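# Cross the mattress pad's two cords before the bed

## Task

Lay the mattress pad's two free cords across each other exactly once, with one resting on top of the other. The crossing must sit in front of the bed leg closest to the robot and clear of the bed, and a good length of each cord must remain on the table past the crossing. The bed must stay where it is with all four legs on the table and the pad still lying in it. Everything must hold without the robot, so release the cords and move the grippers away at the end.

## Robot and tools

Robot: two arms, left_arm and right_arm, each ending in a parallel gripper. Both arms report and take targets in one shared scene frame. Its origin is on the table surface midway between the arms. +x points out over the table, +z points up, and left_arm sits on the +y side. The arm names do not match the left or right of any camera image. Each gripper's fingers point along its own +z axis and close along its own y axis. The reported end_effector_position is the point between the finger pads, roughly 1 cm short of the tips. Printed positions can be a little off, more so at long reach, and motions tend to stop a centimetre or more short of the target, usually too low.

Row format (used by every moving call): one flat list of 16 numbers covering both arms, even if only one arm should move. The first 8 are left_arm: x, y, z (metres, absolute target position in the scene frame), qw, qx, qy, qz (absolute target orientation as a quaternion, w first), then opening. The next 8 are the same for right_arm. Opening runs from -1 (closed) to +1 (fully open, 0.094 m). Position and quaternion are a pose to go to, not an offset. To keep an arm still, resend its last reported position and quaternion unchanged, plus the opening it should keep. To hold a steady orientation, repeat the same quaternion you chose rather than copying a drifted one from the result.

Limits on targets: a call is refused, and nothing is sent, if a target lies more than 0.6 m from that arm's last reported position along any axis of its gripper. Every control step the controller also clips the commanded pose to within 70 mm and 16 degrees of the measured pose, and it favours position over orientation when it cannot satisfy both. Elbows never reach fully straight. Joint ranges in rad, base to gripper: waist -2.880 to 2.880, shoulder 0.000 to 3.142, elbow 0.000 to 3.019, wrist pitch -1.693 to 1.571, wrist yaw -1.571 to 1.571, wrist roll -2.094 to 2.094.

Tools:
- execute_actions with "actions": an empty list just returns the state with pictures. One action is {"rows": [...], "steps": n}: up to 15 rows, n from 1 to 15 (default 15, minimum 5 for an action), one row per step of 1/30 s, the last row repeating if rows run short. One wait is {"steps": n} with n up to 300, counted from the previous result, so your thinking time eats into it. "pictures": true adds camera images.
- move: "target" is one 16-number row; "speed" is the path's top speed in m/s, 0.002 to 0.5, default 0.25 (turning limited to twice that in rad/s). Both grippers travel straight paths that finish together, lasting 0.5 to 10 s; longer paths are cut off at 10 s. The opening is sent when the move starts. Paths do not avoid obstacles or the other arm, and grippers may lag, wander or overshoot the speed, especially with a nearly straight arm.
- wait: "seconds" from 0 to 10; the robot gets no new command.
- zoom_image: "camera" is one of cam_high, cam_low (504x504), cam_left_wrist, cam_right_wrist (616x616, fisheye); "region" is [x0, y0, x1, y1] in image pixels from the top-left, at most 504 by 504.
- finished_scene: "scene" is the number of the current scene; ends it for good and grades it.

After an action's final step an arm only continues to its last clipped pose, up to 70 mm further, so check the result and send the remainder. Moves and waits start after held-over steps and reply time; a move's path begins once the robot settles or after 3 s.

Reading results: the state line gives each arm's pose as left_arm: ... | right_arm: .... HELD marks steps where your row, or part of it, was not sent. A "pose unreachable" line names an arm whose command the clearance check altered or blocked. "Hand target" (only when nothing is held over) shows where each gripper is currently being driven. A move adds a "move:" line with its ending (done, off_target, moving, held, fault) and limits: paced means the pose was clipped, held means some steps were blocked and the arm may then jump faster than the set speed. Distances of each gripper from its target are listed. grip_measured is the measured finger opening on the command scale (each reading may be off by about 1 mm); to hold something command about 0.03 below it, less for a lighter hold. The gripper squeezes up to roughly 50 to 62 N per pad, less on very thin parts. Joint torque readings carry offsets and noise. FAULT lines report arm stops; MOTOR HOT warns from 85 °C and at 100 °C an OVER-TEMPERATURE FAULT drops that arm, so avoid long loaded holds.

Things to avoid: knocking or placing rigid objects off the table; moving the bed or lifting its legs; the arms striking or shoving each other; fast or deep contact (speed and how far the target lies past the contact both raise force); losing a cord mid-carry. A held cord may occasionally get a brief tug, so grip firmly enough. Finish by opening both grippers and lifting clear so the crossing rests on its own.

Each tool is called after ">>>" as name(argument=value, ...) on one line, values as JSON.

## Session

>>> execute_actions(actions=[])

Scene clock: 0.00 s of 4800.00 s.
left_arm: end_effector_position=(+0.8709, +0.2026, +0.0896) grip_measured=+1.000 end_effector_quat_wxyz=(+0.665, -0.205, +0.705, -0.137) | right_arm: end_effector_position=(+0.3096, -0.0148, +0.2154) grip_measured=+1.000 end_effector_quat_wxyz=(-0.301, +0.669, -0.478, -0.482)
Joint positions: left_arm=[-0.206  2.467  1.9    0.486 -0.27  -0.507  0.094] | right_arm=[ 0.321  1.493  1.051 -1.165 -1.209 -1.547  0.094]
Joint velocities: left_arm=[-0.015  0.005  0.002  0.012 -0.081 -0.022  0.   ] | right_arm=[-0.005  0.005 -0.002  0.007  0.007 -0.007  0.   ]
Joint torques (N m, as the arm reports them, + toward a larger angle): no reading
Hand target (left_arm): +0.876, +0.202, +0.098; +0.672, -0.205, +0.698, -0.140
Hand target (right_arm): +0.317, -0.012, +0.225; -0.311, +0.674, -0.472, -0.476

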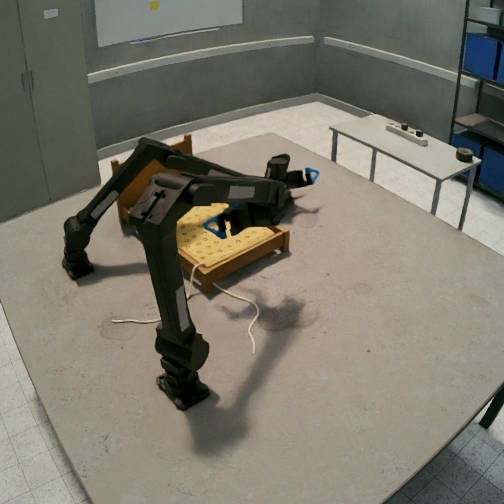

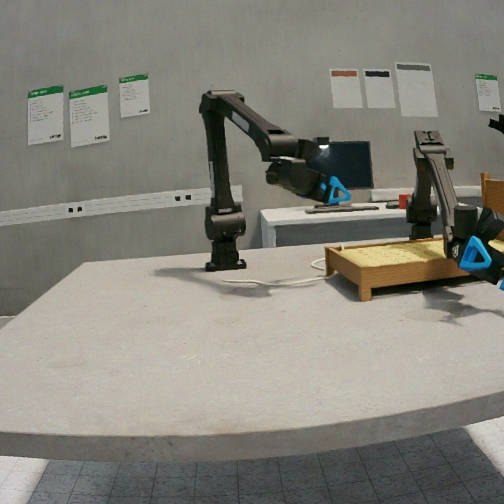

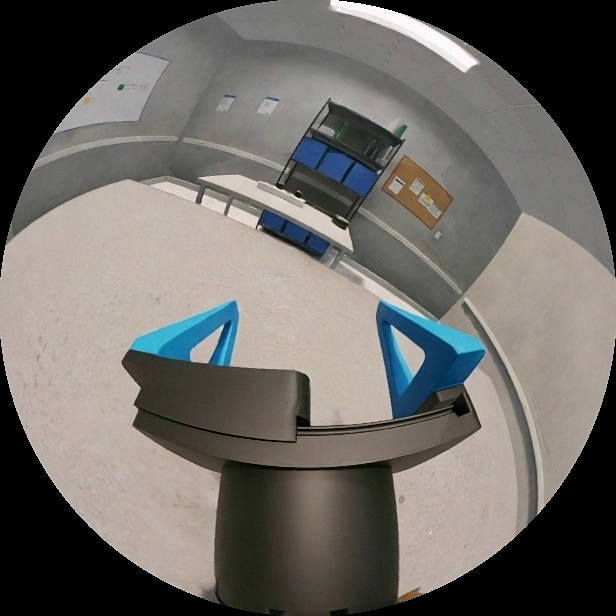

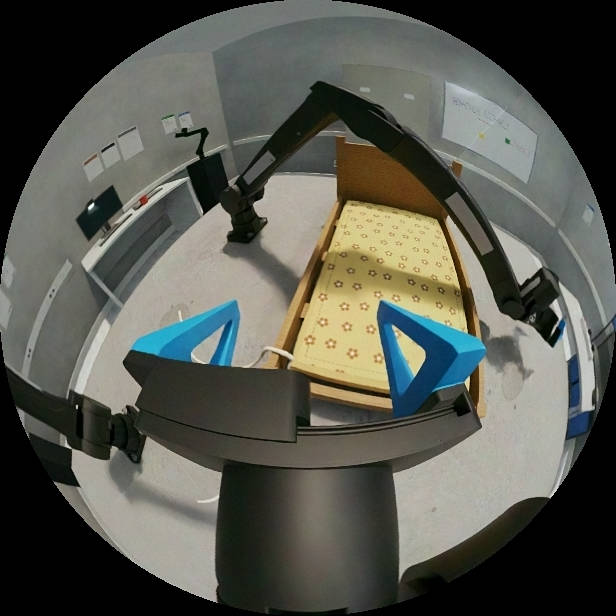

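Raise the left arm first, so it clears the bed.

>>> move(target=[0.7,0.2,0.3,0.45,0,0.89,0,0.2,0.27,-0.22,0.2,-0.15,0.69,-0.69,-0.15,0.2])

>>> move(target=[0.25,0.1,0.24,0,0.707,0.707,0,0.2,0.24,-0.26,0.11,0,0.707,-0.707,0,0.2], speed=0.35)

>>> move(target=[-0.01,-0.03,0.11,0,1,0,0,0.2,0.24,-0.26,0.11,0,0.707,-0.707,0,0.2], speed=0.35)

Scene clock: 2.40 s of 4800.00 s.
left_arm: end_effector_position=(+0.6932, +0.2088, +0.2596) grip_measured=+0.202 end_effector_quat_wxyz=(+0.423, -0.007, +0.906, +0.005) | right_arm: end_effector_position=(+0.2718, -0.2170, +0.1970) grip_measured=+0.202 end_effector_quat_wxyz=(-0.150, +0.699, -0.683, -0.151)
Joint positions: left_arm=[-0.221  1.827  1.666 -0.549 -0.172 -0.142  0.056] | right_arm=[ 0.028  1.068  0.89  -1.361 -0.428 -1.502  0.056]
Joint velocities: left_arm=[-0.005 -0.015  0.007 -0.012  0.095  0.081  0.   ] | right_arm=[-0.005  0.005 -0.012  0.002 -0.022  0.022  0.001]
Joint torques (N m, as the arm reports them, + toward a larger angle): left_arm=[ -1.17 -23.93  13.     1.66  -0.14   0.13] | right_arm=[ 0.37 -5.55  9.65  0.07 -0.24  0.02]
Hand target (left_arm): +0.701, +0.203, +0.302; +0.451, -0.003, +0.892, -0.000
Hand target (right_arm): +0.269, -0.219, +0.200; -0.146, +0.693, -0.690, -0.153
Off the commanded pose (left_arm): 0.042 m, 4 deg.
Off the commanded pose (right_arm): 0.005 m, 1 deg.
Kept back: nothing.
move: off_target (left_arm)

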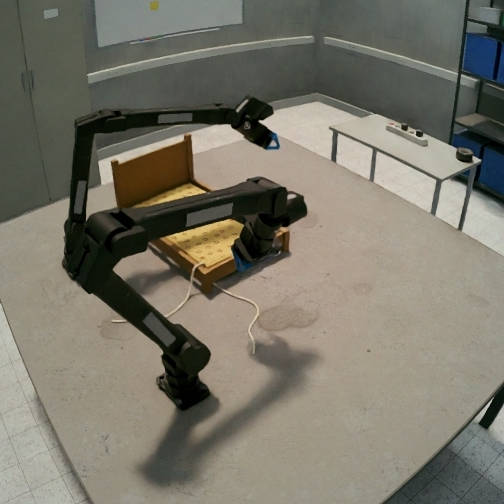

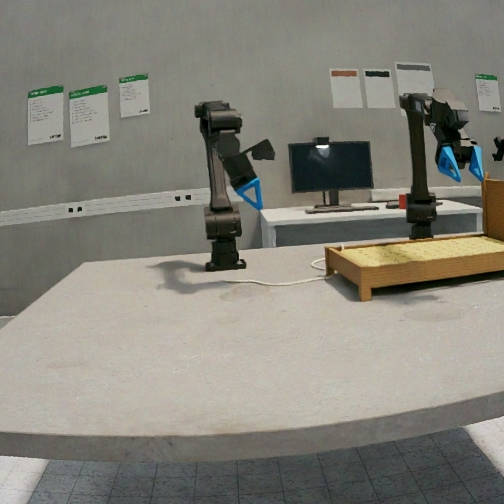

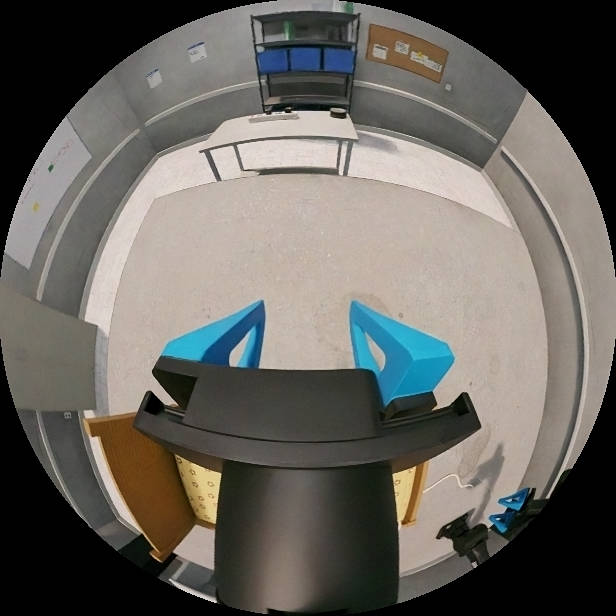

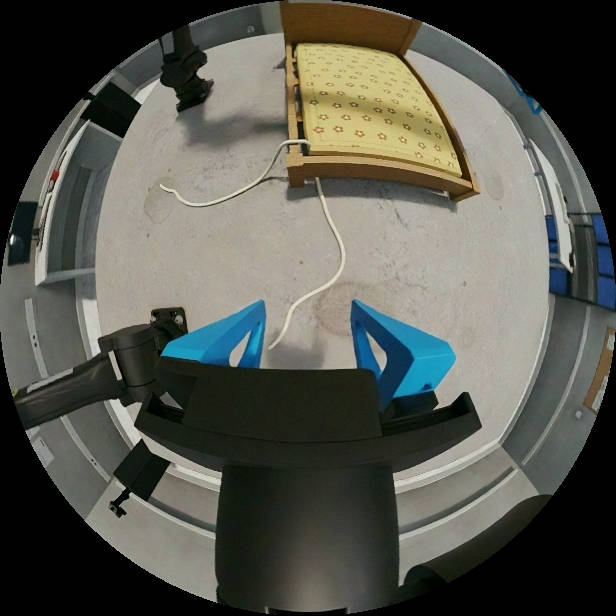

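Scene clock: 5.37 s of 4800.00 s.
left_arm: end_effector_position=(+0.2521, +0.1028, +0.2452) grip_measured=+0.202 end_effector_quat_wxyz=(-0.004, +0.701, +0.713, +0.004) | right_arm: end_effector_position=(+0.2330, -0.2632, +0.1082) grip_measured=+0.202 end_effector_quat_wxyz=(+0.013, +0.709, -0.705, -0.011)
Joint positions: left_arm=[-0.681  1.32   1.259 -1.516 -0.009  0.89   0.056] | right_arm=[ 0.144  1.055  0.681 -1.231 -0.004 -1.375  0.056]
Joint velocities: left_arm=[-0.015 -0.005 -0.012 -0.002 -0.037  0.007 -0.001] | right_arm=[-0.005 -0.015  0.017  0.007 -0.022 -0.037  0.   ]
Joint torques (N m, as the arm reports them, + toward a larger angle): left_arm=[  0.38 -14.12   7.48   0.36  -0.09   0.08] | right_arm=[ 1.54 -5.03  9.21  1.58  0.01  0.02]
Hand target (left_arm): +0.247, +0.108, +0.248; -0.005, +0.704, +0.710, +0.005
Hand target (right_arm): +0.239, -0.260, +0.111; +0.001, +0.708, -0.707, -0.001
Off the commanded pose (left_arm): 0.006 m, 1 deg.
Off the commanded pose (right_arm): 0.008 m, 2 deg.
Kept back: nothing.
move: done

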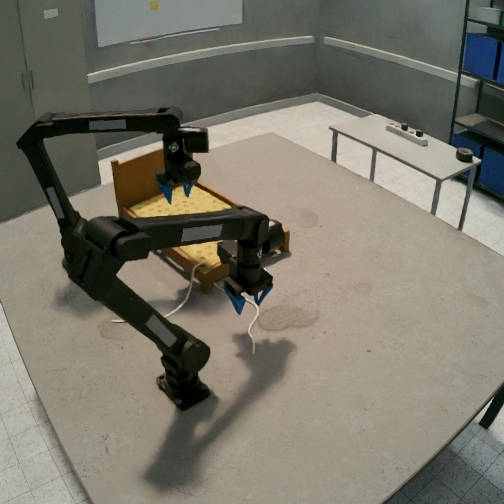

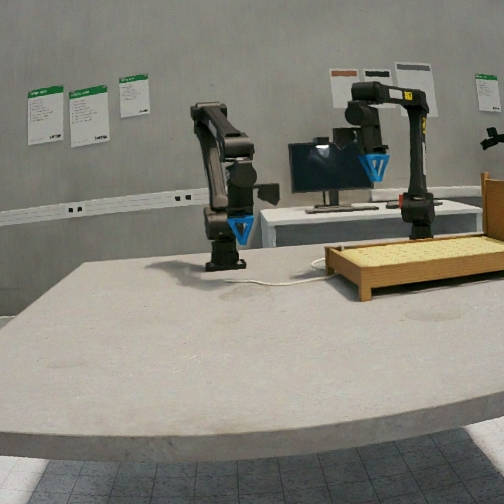

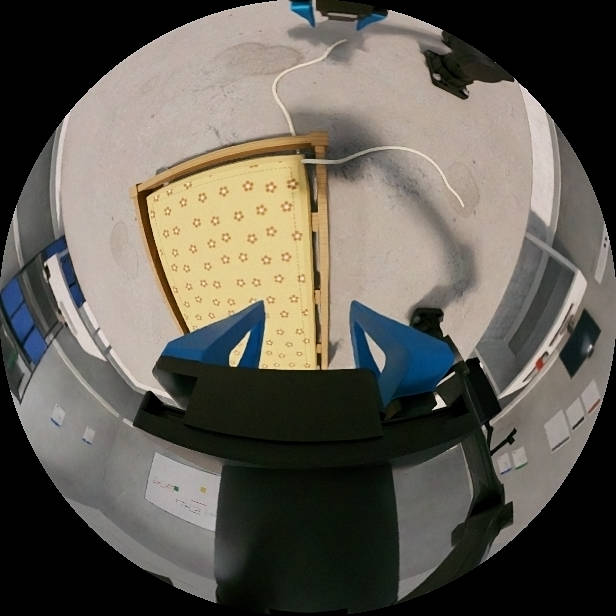

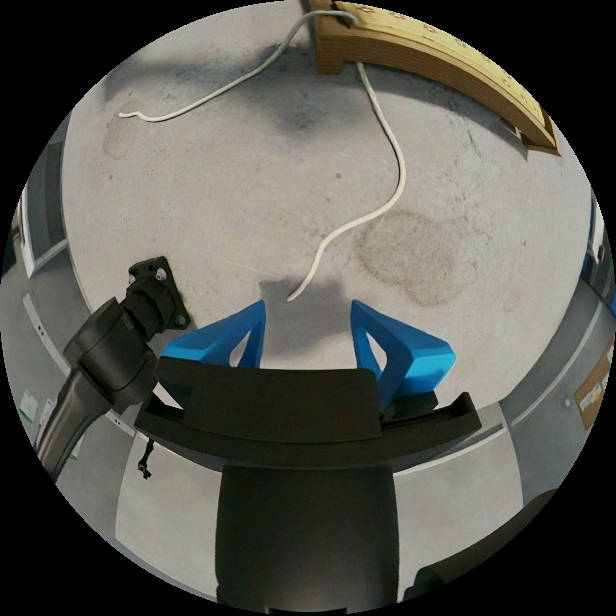

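Scene clock: 8.17 s of 4800.00 s.
left_arm: end_effector_position=(-0.0120, -0.0207, +0.1198) grip_measured=+0.202 end_effector_quat_wxyz=(-0.001, +1.000, +0.005, +0.007) | right_arm: end_effector_position=(+0.2348, -0.2629, +0.1081) grip_measured=+0.202 end_effector_quat_wxyz=(+0.010, +0.708, -0.706, -0.009)
Joint positions: left_arm=[-1.507  1.343  0.942 -1.17  -0.014  1.641  0.056] | right_arm=[ 0.145  1.055  0.681 -1.223 -0.004 -1.372  0.056]
Joint velocities: left_arm=[ 0.005 -0.005 -0.007  0.002 -0.037  0.081  0.   ] | right_arm=[-0.005 -0.015  0.017  0.007  0.037 -0.037 -0.   ]
Joint torques (N m, as the arm reports them, + toward a larger angle): left_arm=[-0.16 -9.99  6.99  1.08 -0.08  0.08] | right_arm=[ 1.66 -4.93  9.04  1.6   0.01  0.02]
Hand target (left_arm): -0.012, -0.020, +0.111; -0.008, +1.000, -0.000, +0.008
Hand target (right_arm): +0.240, -0.260, +0.110; +0.000, +0.707, -0.707, +0.000
Off the commanded pose (left_arm): 0.014 m, 1 deg.
Off the commanded pose (right_arm): 0.006 m, 2 deg.
Kept back: nothing.
move: off_target (left_arm)

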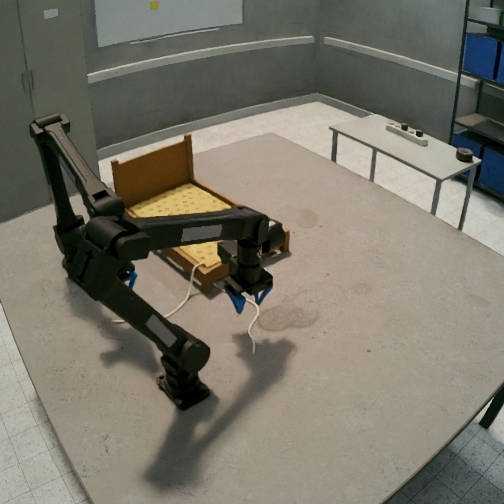

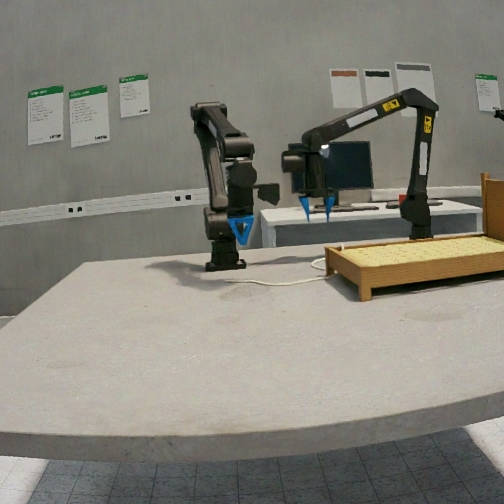

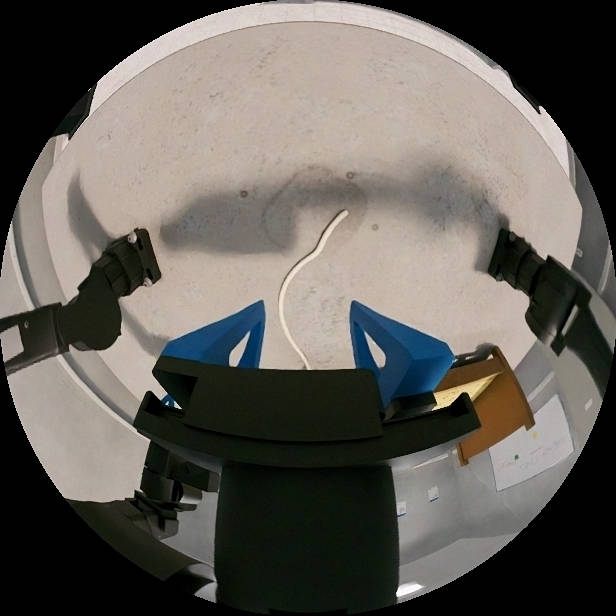

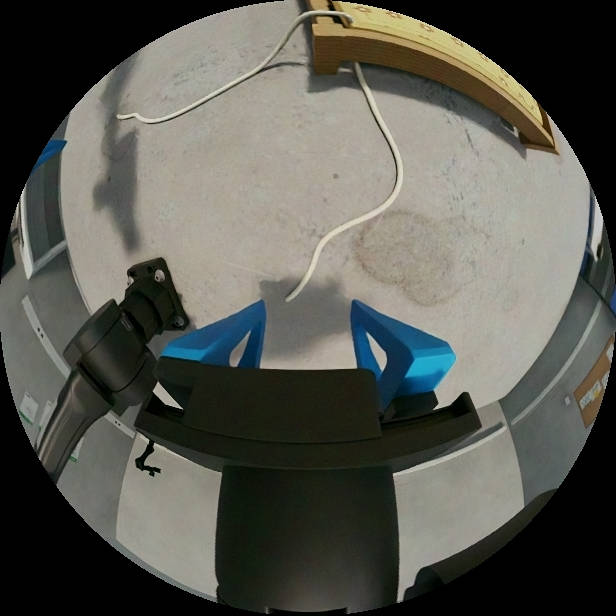

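>>> move(target=[-0.02,-0.004,0.008,0,0.985,-0.17,0,-0.2,0.243,-0.268,0.012,0,0.62,-0.785,0,-0.2], speed=0.12)

Scene clock: 10.27 s of 4800.00 s.
left_arm: end_effector_position=(-0.0164, -0.0032, +0.0179) grip_measured=-0.198 end_effector_quat_wxyz=(+0.007, +0.987, -0.161, +0.003) | right_arm: end_effector_position=(+0.2352, -0.2665, +0.0138) grip_measured=-0.198 end_effector_quat_wxyz=(-0.006, -0.629, +0.778, +0.005)
Joint positions: left_arm=[-1.51   1.452  0.736 -0.838 -0.003  1.971  0.038] | right_arm=[ 0.129  1.227  0.512 -0.872 -0.004 -1.174  0.038]
Joint velocities: left_arm=[-0.015  0.005  0.012 -0.002 -0.051  0.037  0.   ] | right_arm=[-0.015 -0.005 -0.007  0.002  0.022 -0.037 -0.001]
Joint torques (N m, as the arm reports them, + toward a larger angle): left_arm=[ -0.96 -10.83   5.6    1.09   0.1    0.16] | right_arm=[ 0.17 -4.75  7.73  1.67  0.01  0.  ]
Hand target (left_arm): -0.020, -0.001, +0.010; +0.000, +0.985, -0.170, +0.000
Hand target (right_arm): +0.241, -0.268, +0.013; -0.000, -0.620, +0.785, +0.000
Off the commanded pose (left_arm): 0.011 m, 1 deg.
Off the commanded pose (right_arm): 0.008 m, 2 deg.
Kept back: nothing.
move: off_target (left_arm)

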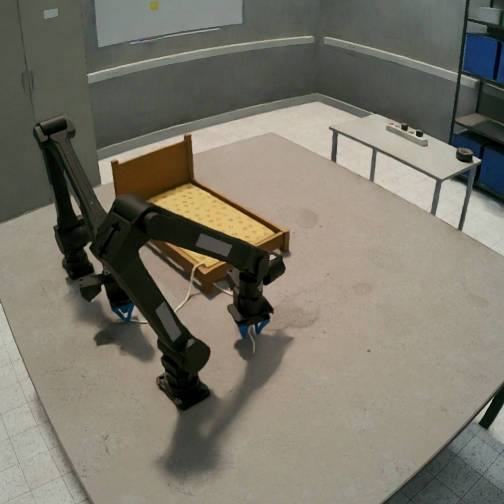

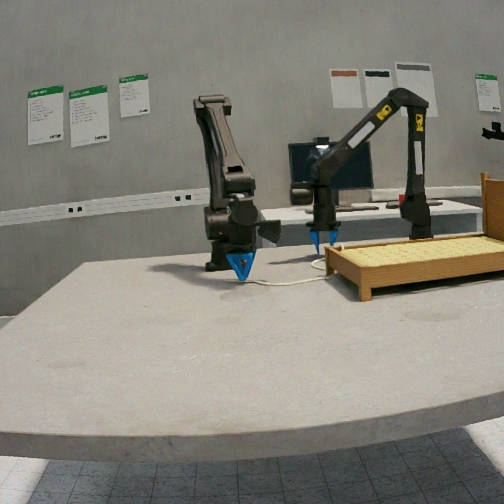

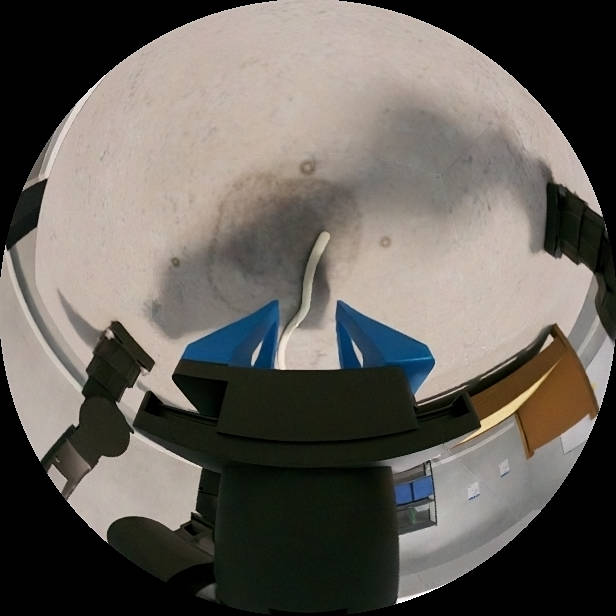

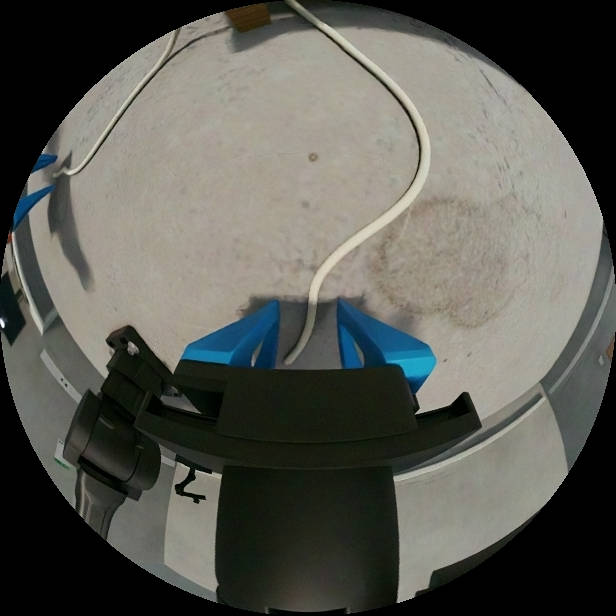

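>>> move(target=[-0.018,-0.002,-0.009,0,0.985,-0.17,0,-0.5,0.241,-0.268,0.001,0,0.62,-0.785,0,-0.5], speed=0.03)

>>> execute_actions(actions=[{"rows":[[-0.018,-0.002,-0.009,0,0.985,-0.17,0,-0.97,0.241,-0.268,0.001,0,0.62,-0.785,0,-0.97]]}])

>>> move(target=[0,0.07,0.06,0,1,0,0,-0.97,0.2,-0.23,0.06,0,0.45,-0.893,0,-0.97], speed=0.15)

>>> move(target=[0.03,0.14,0.08,0,0.98,0.2,0,-0.97,0.04,-0.105,0.045,0,0,-1,0,-0.97], speed=0.2)

Scene clock: 11.80 s of 4800.00 s.
left_arm: end_effector_position=(-0.0162, -0.0058, +0.0023) grip_measured=-0.498 end_effector_quat_wxyz=(+0.010, +0.986, -0.165, +0.004) | right_arm: end_effector_position=(+0.2376, -0.2662, +0.0063) grip_measured=-0.498 end_effector_quat_wxyz=(-0.001, -0.627, +0.779, +0.002)
Joint positions: left_arm=[-1.51   1.49   0.722 -0.781 -0.003  1.979  0.024] | right_arm=[ 0.129  1.245  0.501 -0.829 -0.003 -1.17   0.024]
Joint velocities: left_arm=[-0.024 -0.005  0.012 -0.007  0.066 -0.022 -0.001] | right_arm=[-0.005 -0.015 -0.007  0.007 -0.022 -0.007  0.   ]
Joint torques (N m, as the arm reports them, + toward a larger angle): left_arm=[ -0.4  -10.17   5.38   1.19   0.09   0.14] | right_arm=[ 0.31 -4.09  7.21  1.99 -0.01  0.02]
Hand target (left_arm): -0.018, -0.001, -0.008; -0.000, +0.985, -0.170, +0.000
Hand target (right_arm): +0.241, -0.268, +0.001; -0.000, -0.620, +0.785, -0.000
Off the commanded pose (left_arm): 0.012 m, 1 deg.
Off the commanded pose (right_arm): 0.007 m, 1 deg.
Kept back: nothing.
move: off_target (left_arm)

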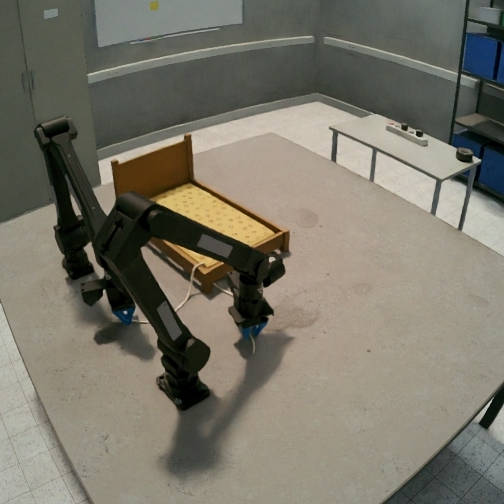

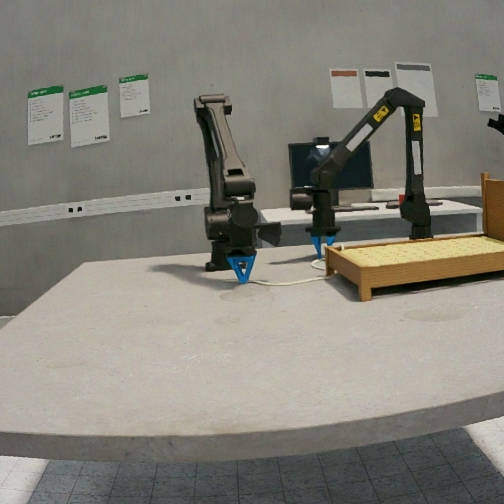

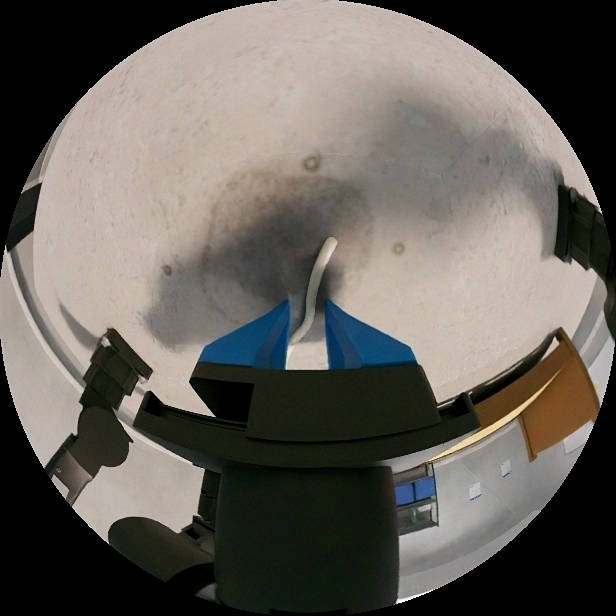

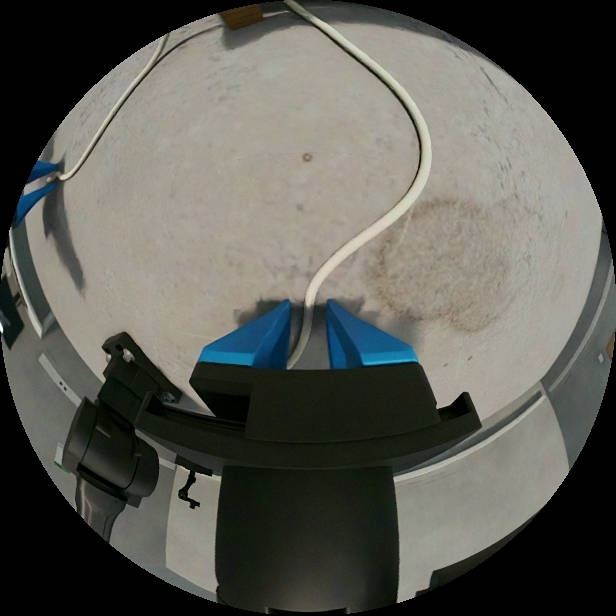

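Scene clock: 12.13 s of 4800.00 s.
left_arm: end_effector_position=(-0.0161, -0.0060, +0.0022) grip_measured=-0.946 end_effector_quat_wxyz=(+0.011, +0.986, -0.165, +0.004) | right_arm: end_effector_position=(+0.2389, -0.2660, +0.0061) grip_measured=-0.953 end_effector_quat_wxyz=(+0.001, -0.627, +0.779, +0.001)
Joint positions: left_arm=[-1.51   1.49   0.722 -0.78  -0.003  1.979  0.003] | right_arm=[ 0.129  1.247  0.501 -0.823 -0.002 -1.17   0.002]
Joint velocities: left_arm=[-0.024 -0.015 -0.002  0.002  0.051 -0.081 -0.001] | right_arm=[-0.024  0.005 -0.022 -0.002  0.037  0.037 -0.001]
Joint torques (N m, as the arm reports them, + toward a larger angle): left_arm=[-0.39 -9.99  5.43  1.13  0.1   0.12] | right_arm=[ 0.25 -4.14  7.23  1.67 -0.02  0.01]
Steps of this call (steps 1 to 10: the first 10 steps of this action). Readings (end_effector_position):
1: left_arm (-0.0162, -0.0058, +0.0023) | right_arm (+0.2380, -0.2662, +0.0063)
2: left_arm (-0.0162, -0.0058, +0.0023) | right_arm (+0.2385, -0.2661, +0.0061)
4: left_arm (-0.0162, -0.0059, +0.0022) | right_arm (+0.2389, -0.2660, +0.0061)
8: left_arm (-0.0161, -0.0060, +0.0022) | right_arm (+0.2389, -0.2660, +0.0061)
10: the state above

Scene clock: 14.33 s of 4800.00 s.
left_arm: end_effector_position=(+0.0002, +0.0616, +0.0605) grip_measured=-0.946 end_effector_quat_wxyz=(+0.004, +1.000, -0.008, +0.001) | right_arm: end_effector_position=(+0.1948, -0.2344, +0.0483) grip_measured=-0.953 end_effector_quat_wxyz=(-0.008, -0.453, +0.891, +0.002)
Joint positions: left_arm=[-1.43   1.199  0.642 -1.006 -0.001  1.743  0.003] | right_arm=[ 0.315  1.043  0.499 -1.043 -0.002 -0.568  0.002]
Joint velocities: left_arm=[ 0.015  0.005  0.012  0.002  0.007  0.051 -0.001] | right_arm=[-0.024 -0.015  0.007 -0.002  0.051  0.081  0.   ]
Joint torques (N m, as the arm reports them, + toward a larger angle): left_arm=[ 0.59 -9.21  6.16  0.3   0.11 -0.03] | right_arm=[ 1.61 -4.42 10.27  0.04  0.04  0.04]
Hand target (left_arm): +0.001, +0.068, +0.060; +0.001, +1.000, +0.000, -0.001
Hand target (right_arm): +0.202, -0.230, +0.059; +0.001, -0.450, +0.893, -0.001
Off your previous action's commanded pose (left_arm): 0.012 m, 1 deg at its last step (step 5 of this call).
Off your previous action's commanded pose (right_arm): 0.006 m, 1 deg at its last step (step 5 of this call).
Off the commanded pose (left_arm): 0.008 m, 1 deg.
Off the commanded pose (right_arm): 0.014 m, 1 deg.
Kept back: nothing.
move: off_target (right_arm)

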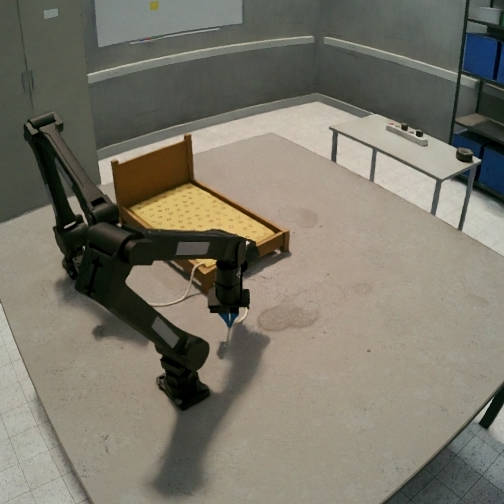

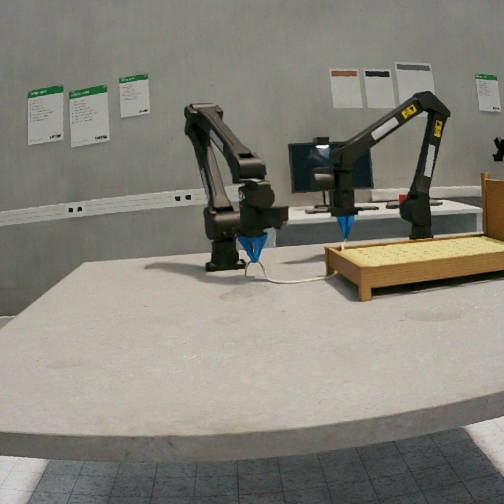

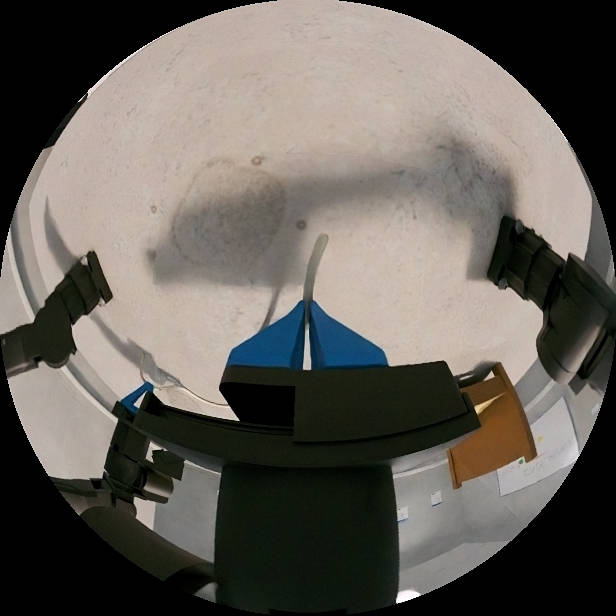

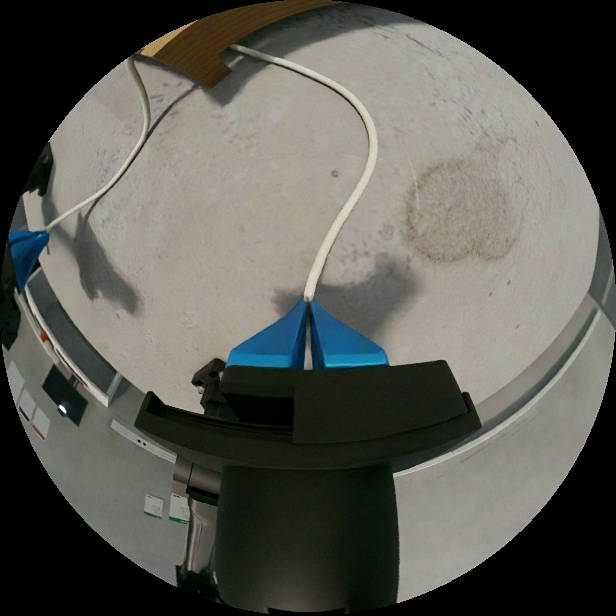

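Scene clock: 17.33 s of 4800.00 s.
left_arm: end_effector_position=(+0.0312, +0.1321, +0.0814) grip_measured=-0.946 end_effector_quat_wxyz=(+0.004, +0.981, +0.193, -0.001) | right_arm: end_effector_position=(+0.0406, -0.1306, +0.0328) grip_measured=-0.953 end_effector_quat_wxyz=(-0.003, -0.003, +1.000, -0.025)
Joint positions: left_arm=[-1.23   0.963  0.551 -1.151  0.003  1.54   0.003] | right_arm=[ 1.283  1.014  0.433 -1.04   0.005  1.334  0.002]
Joint velocities: left_arm=[-0.015 -0.015 -0.002 -0.007 -0.007 -0.051 -0.   ] | right_arm=[-0.005 -0.005  0.022 -0.012  0.051  0.066 -0.   ]
Joint torques (N m, as the arm reports them, + toward a larger angle): left_arm=[ 0.52 -5.95  6.84  0.34  0.11 -0.04] | right_arm=[ 1.63 -2.51 11.36  1.51  0.16  0.02]
Hand target (left_arm): +0.030, +0.138, +0.080; +0.001, +0.980, +0.200, -0.003
Hand target (right_arm): +0.045, -0.107, +0.046; +0.005, +0.000, +1.000, +0.001
Off the commanded pose (left_arm): 0.008 m, 1 deg.
Off the commanded pose (right_arm): 0.028 m, 3 deg.
Kept back: nothing.
move: off_target (right_arm)

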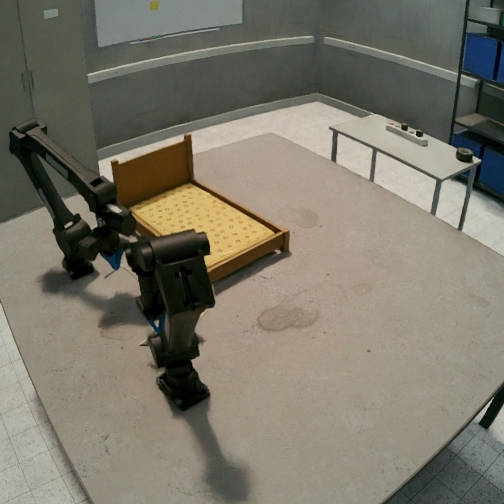

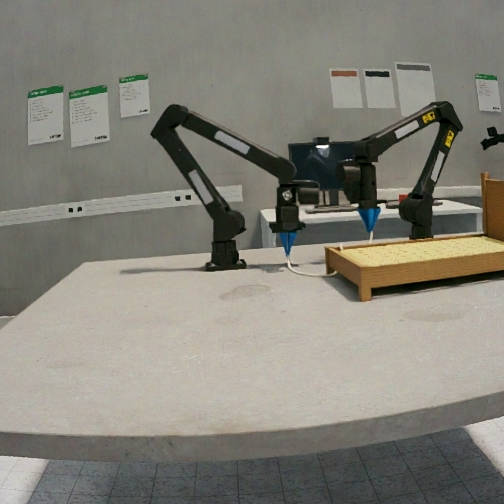

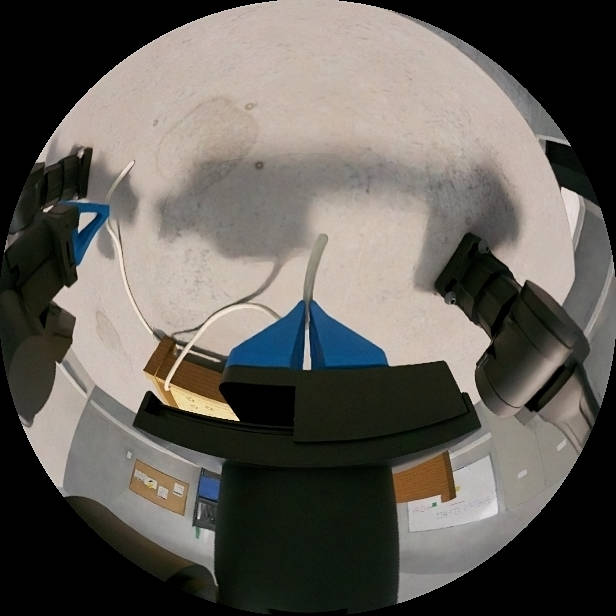

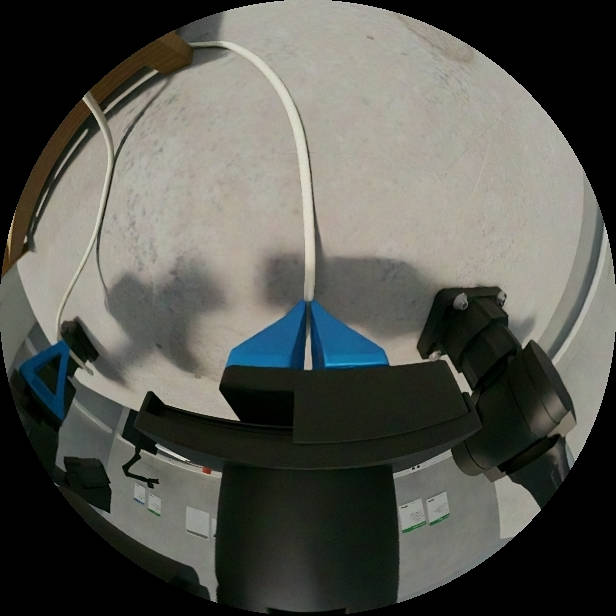

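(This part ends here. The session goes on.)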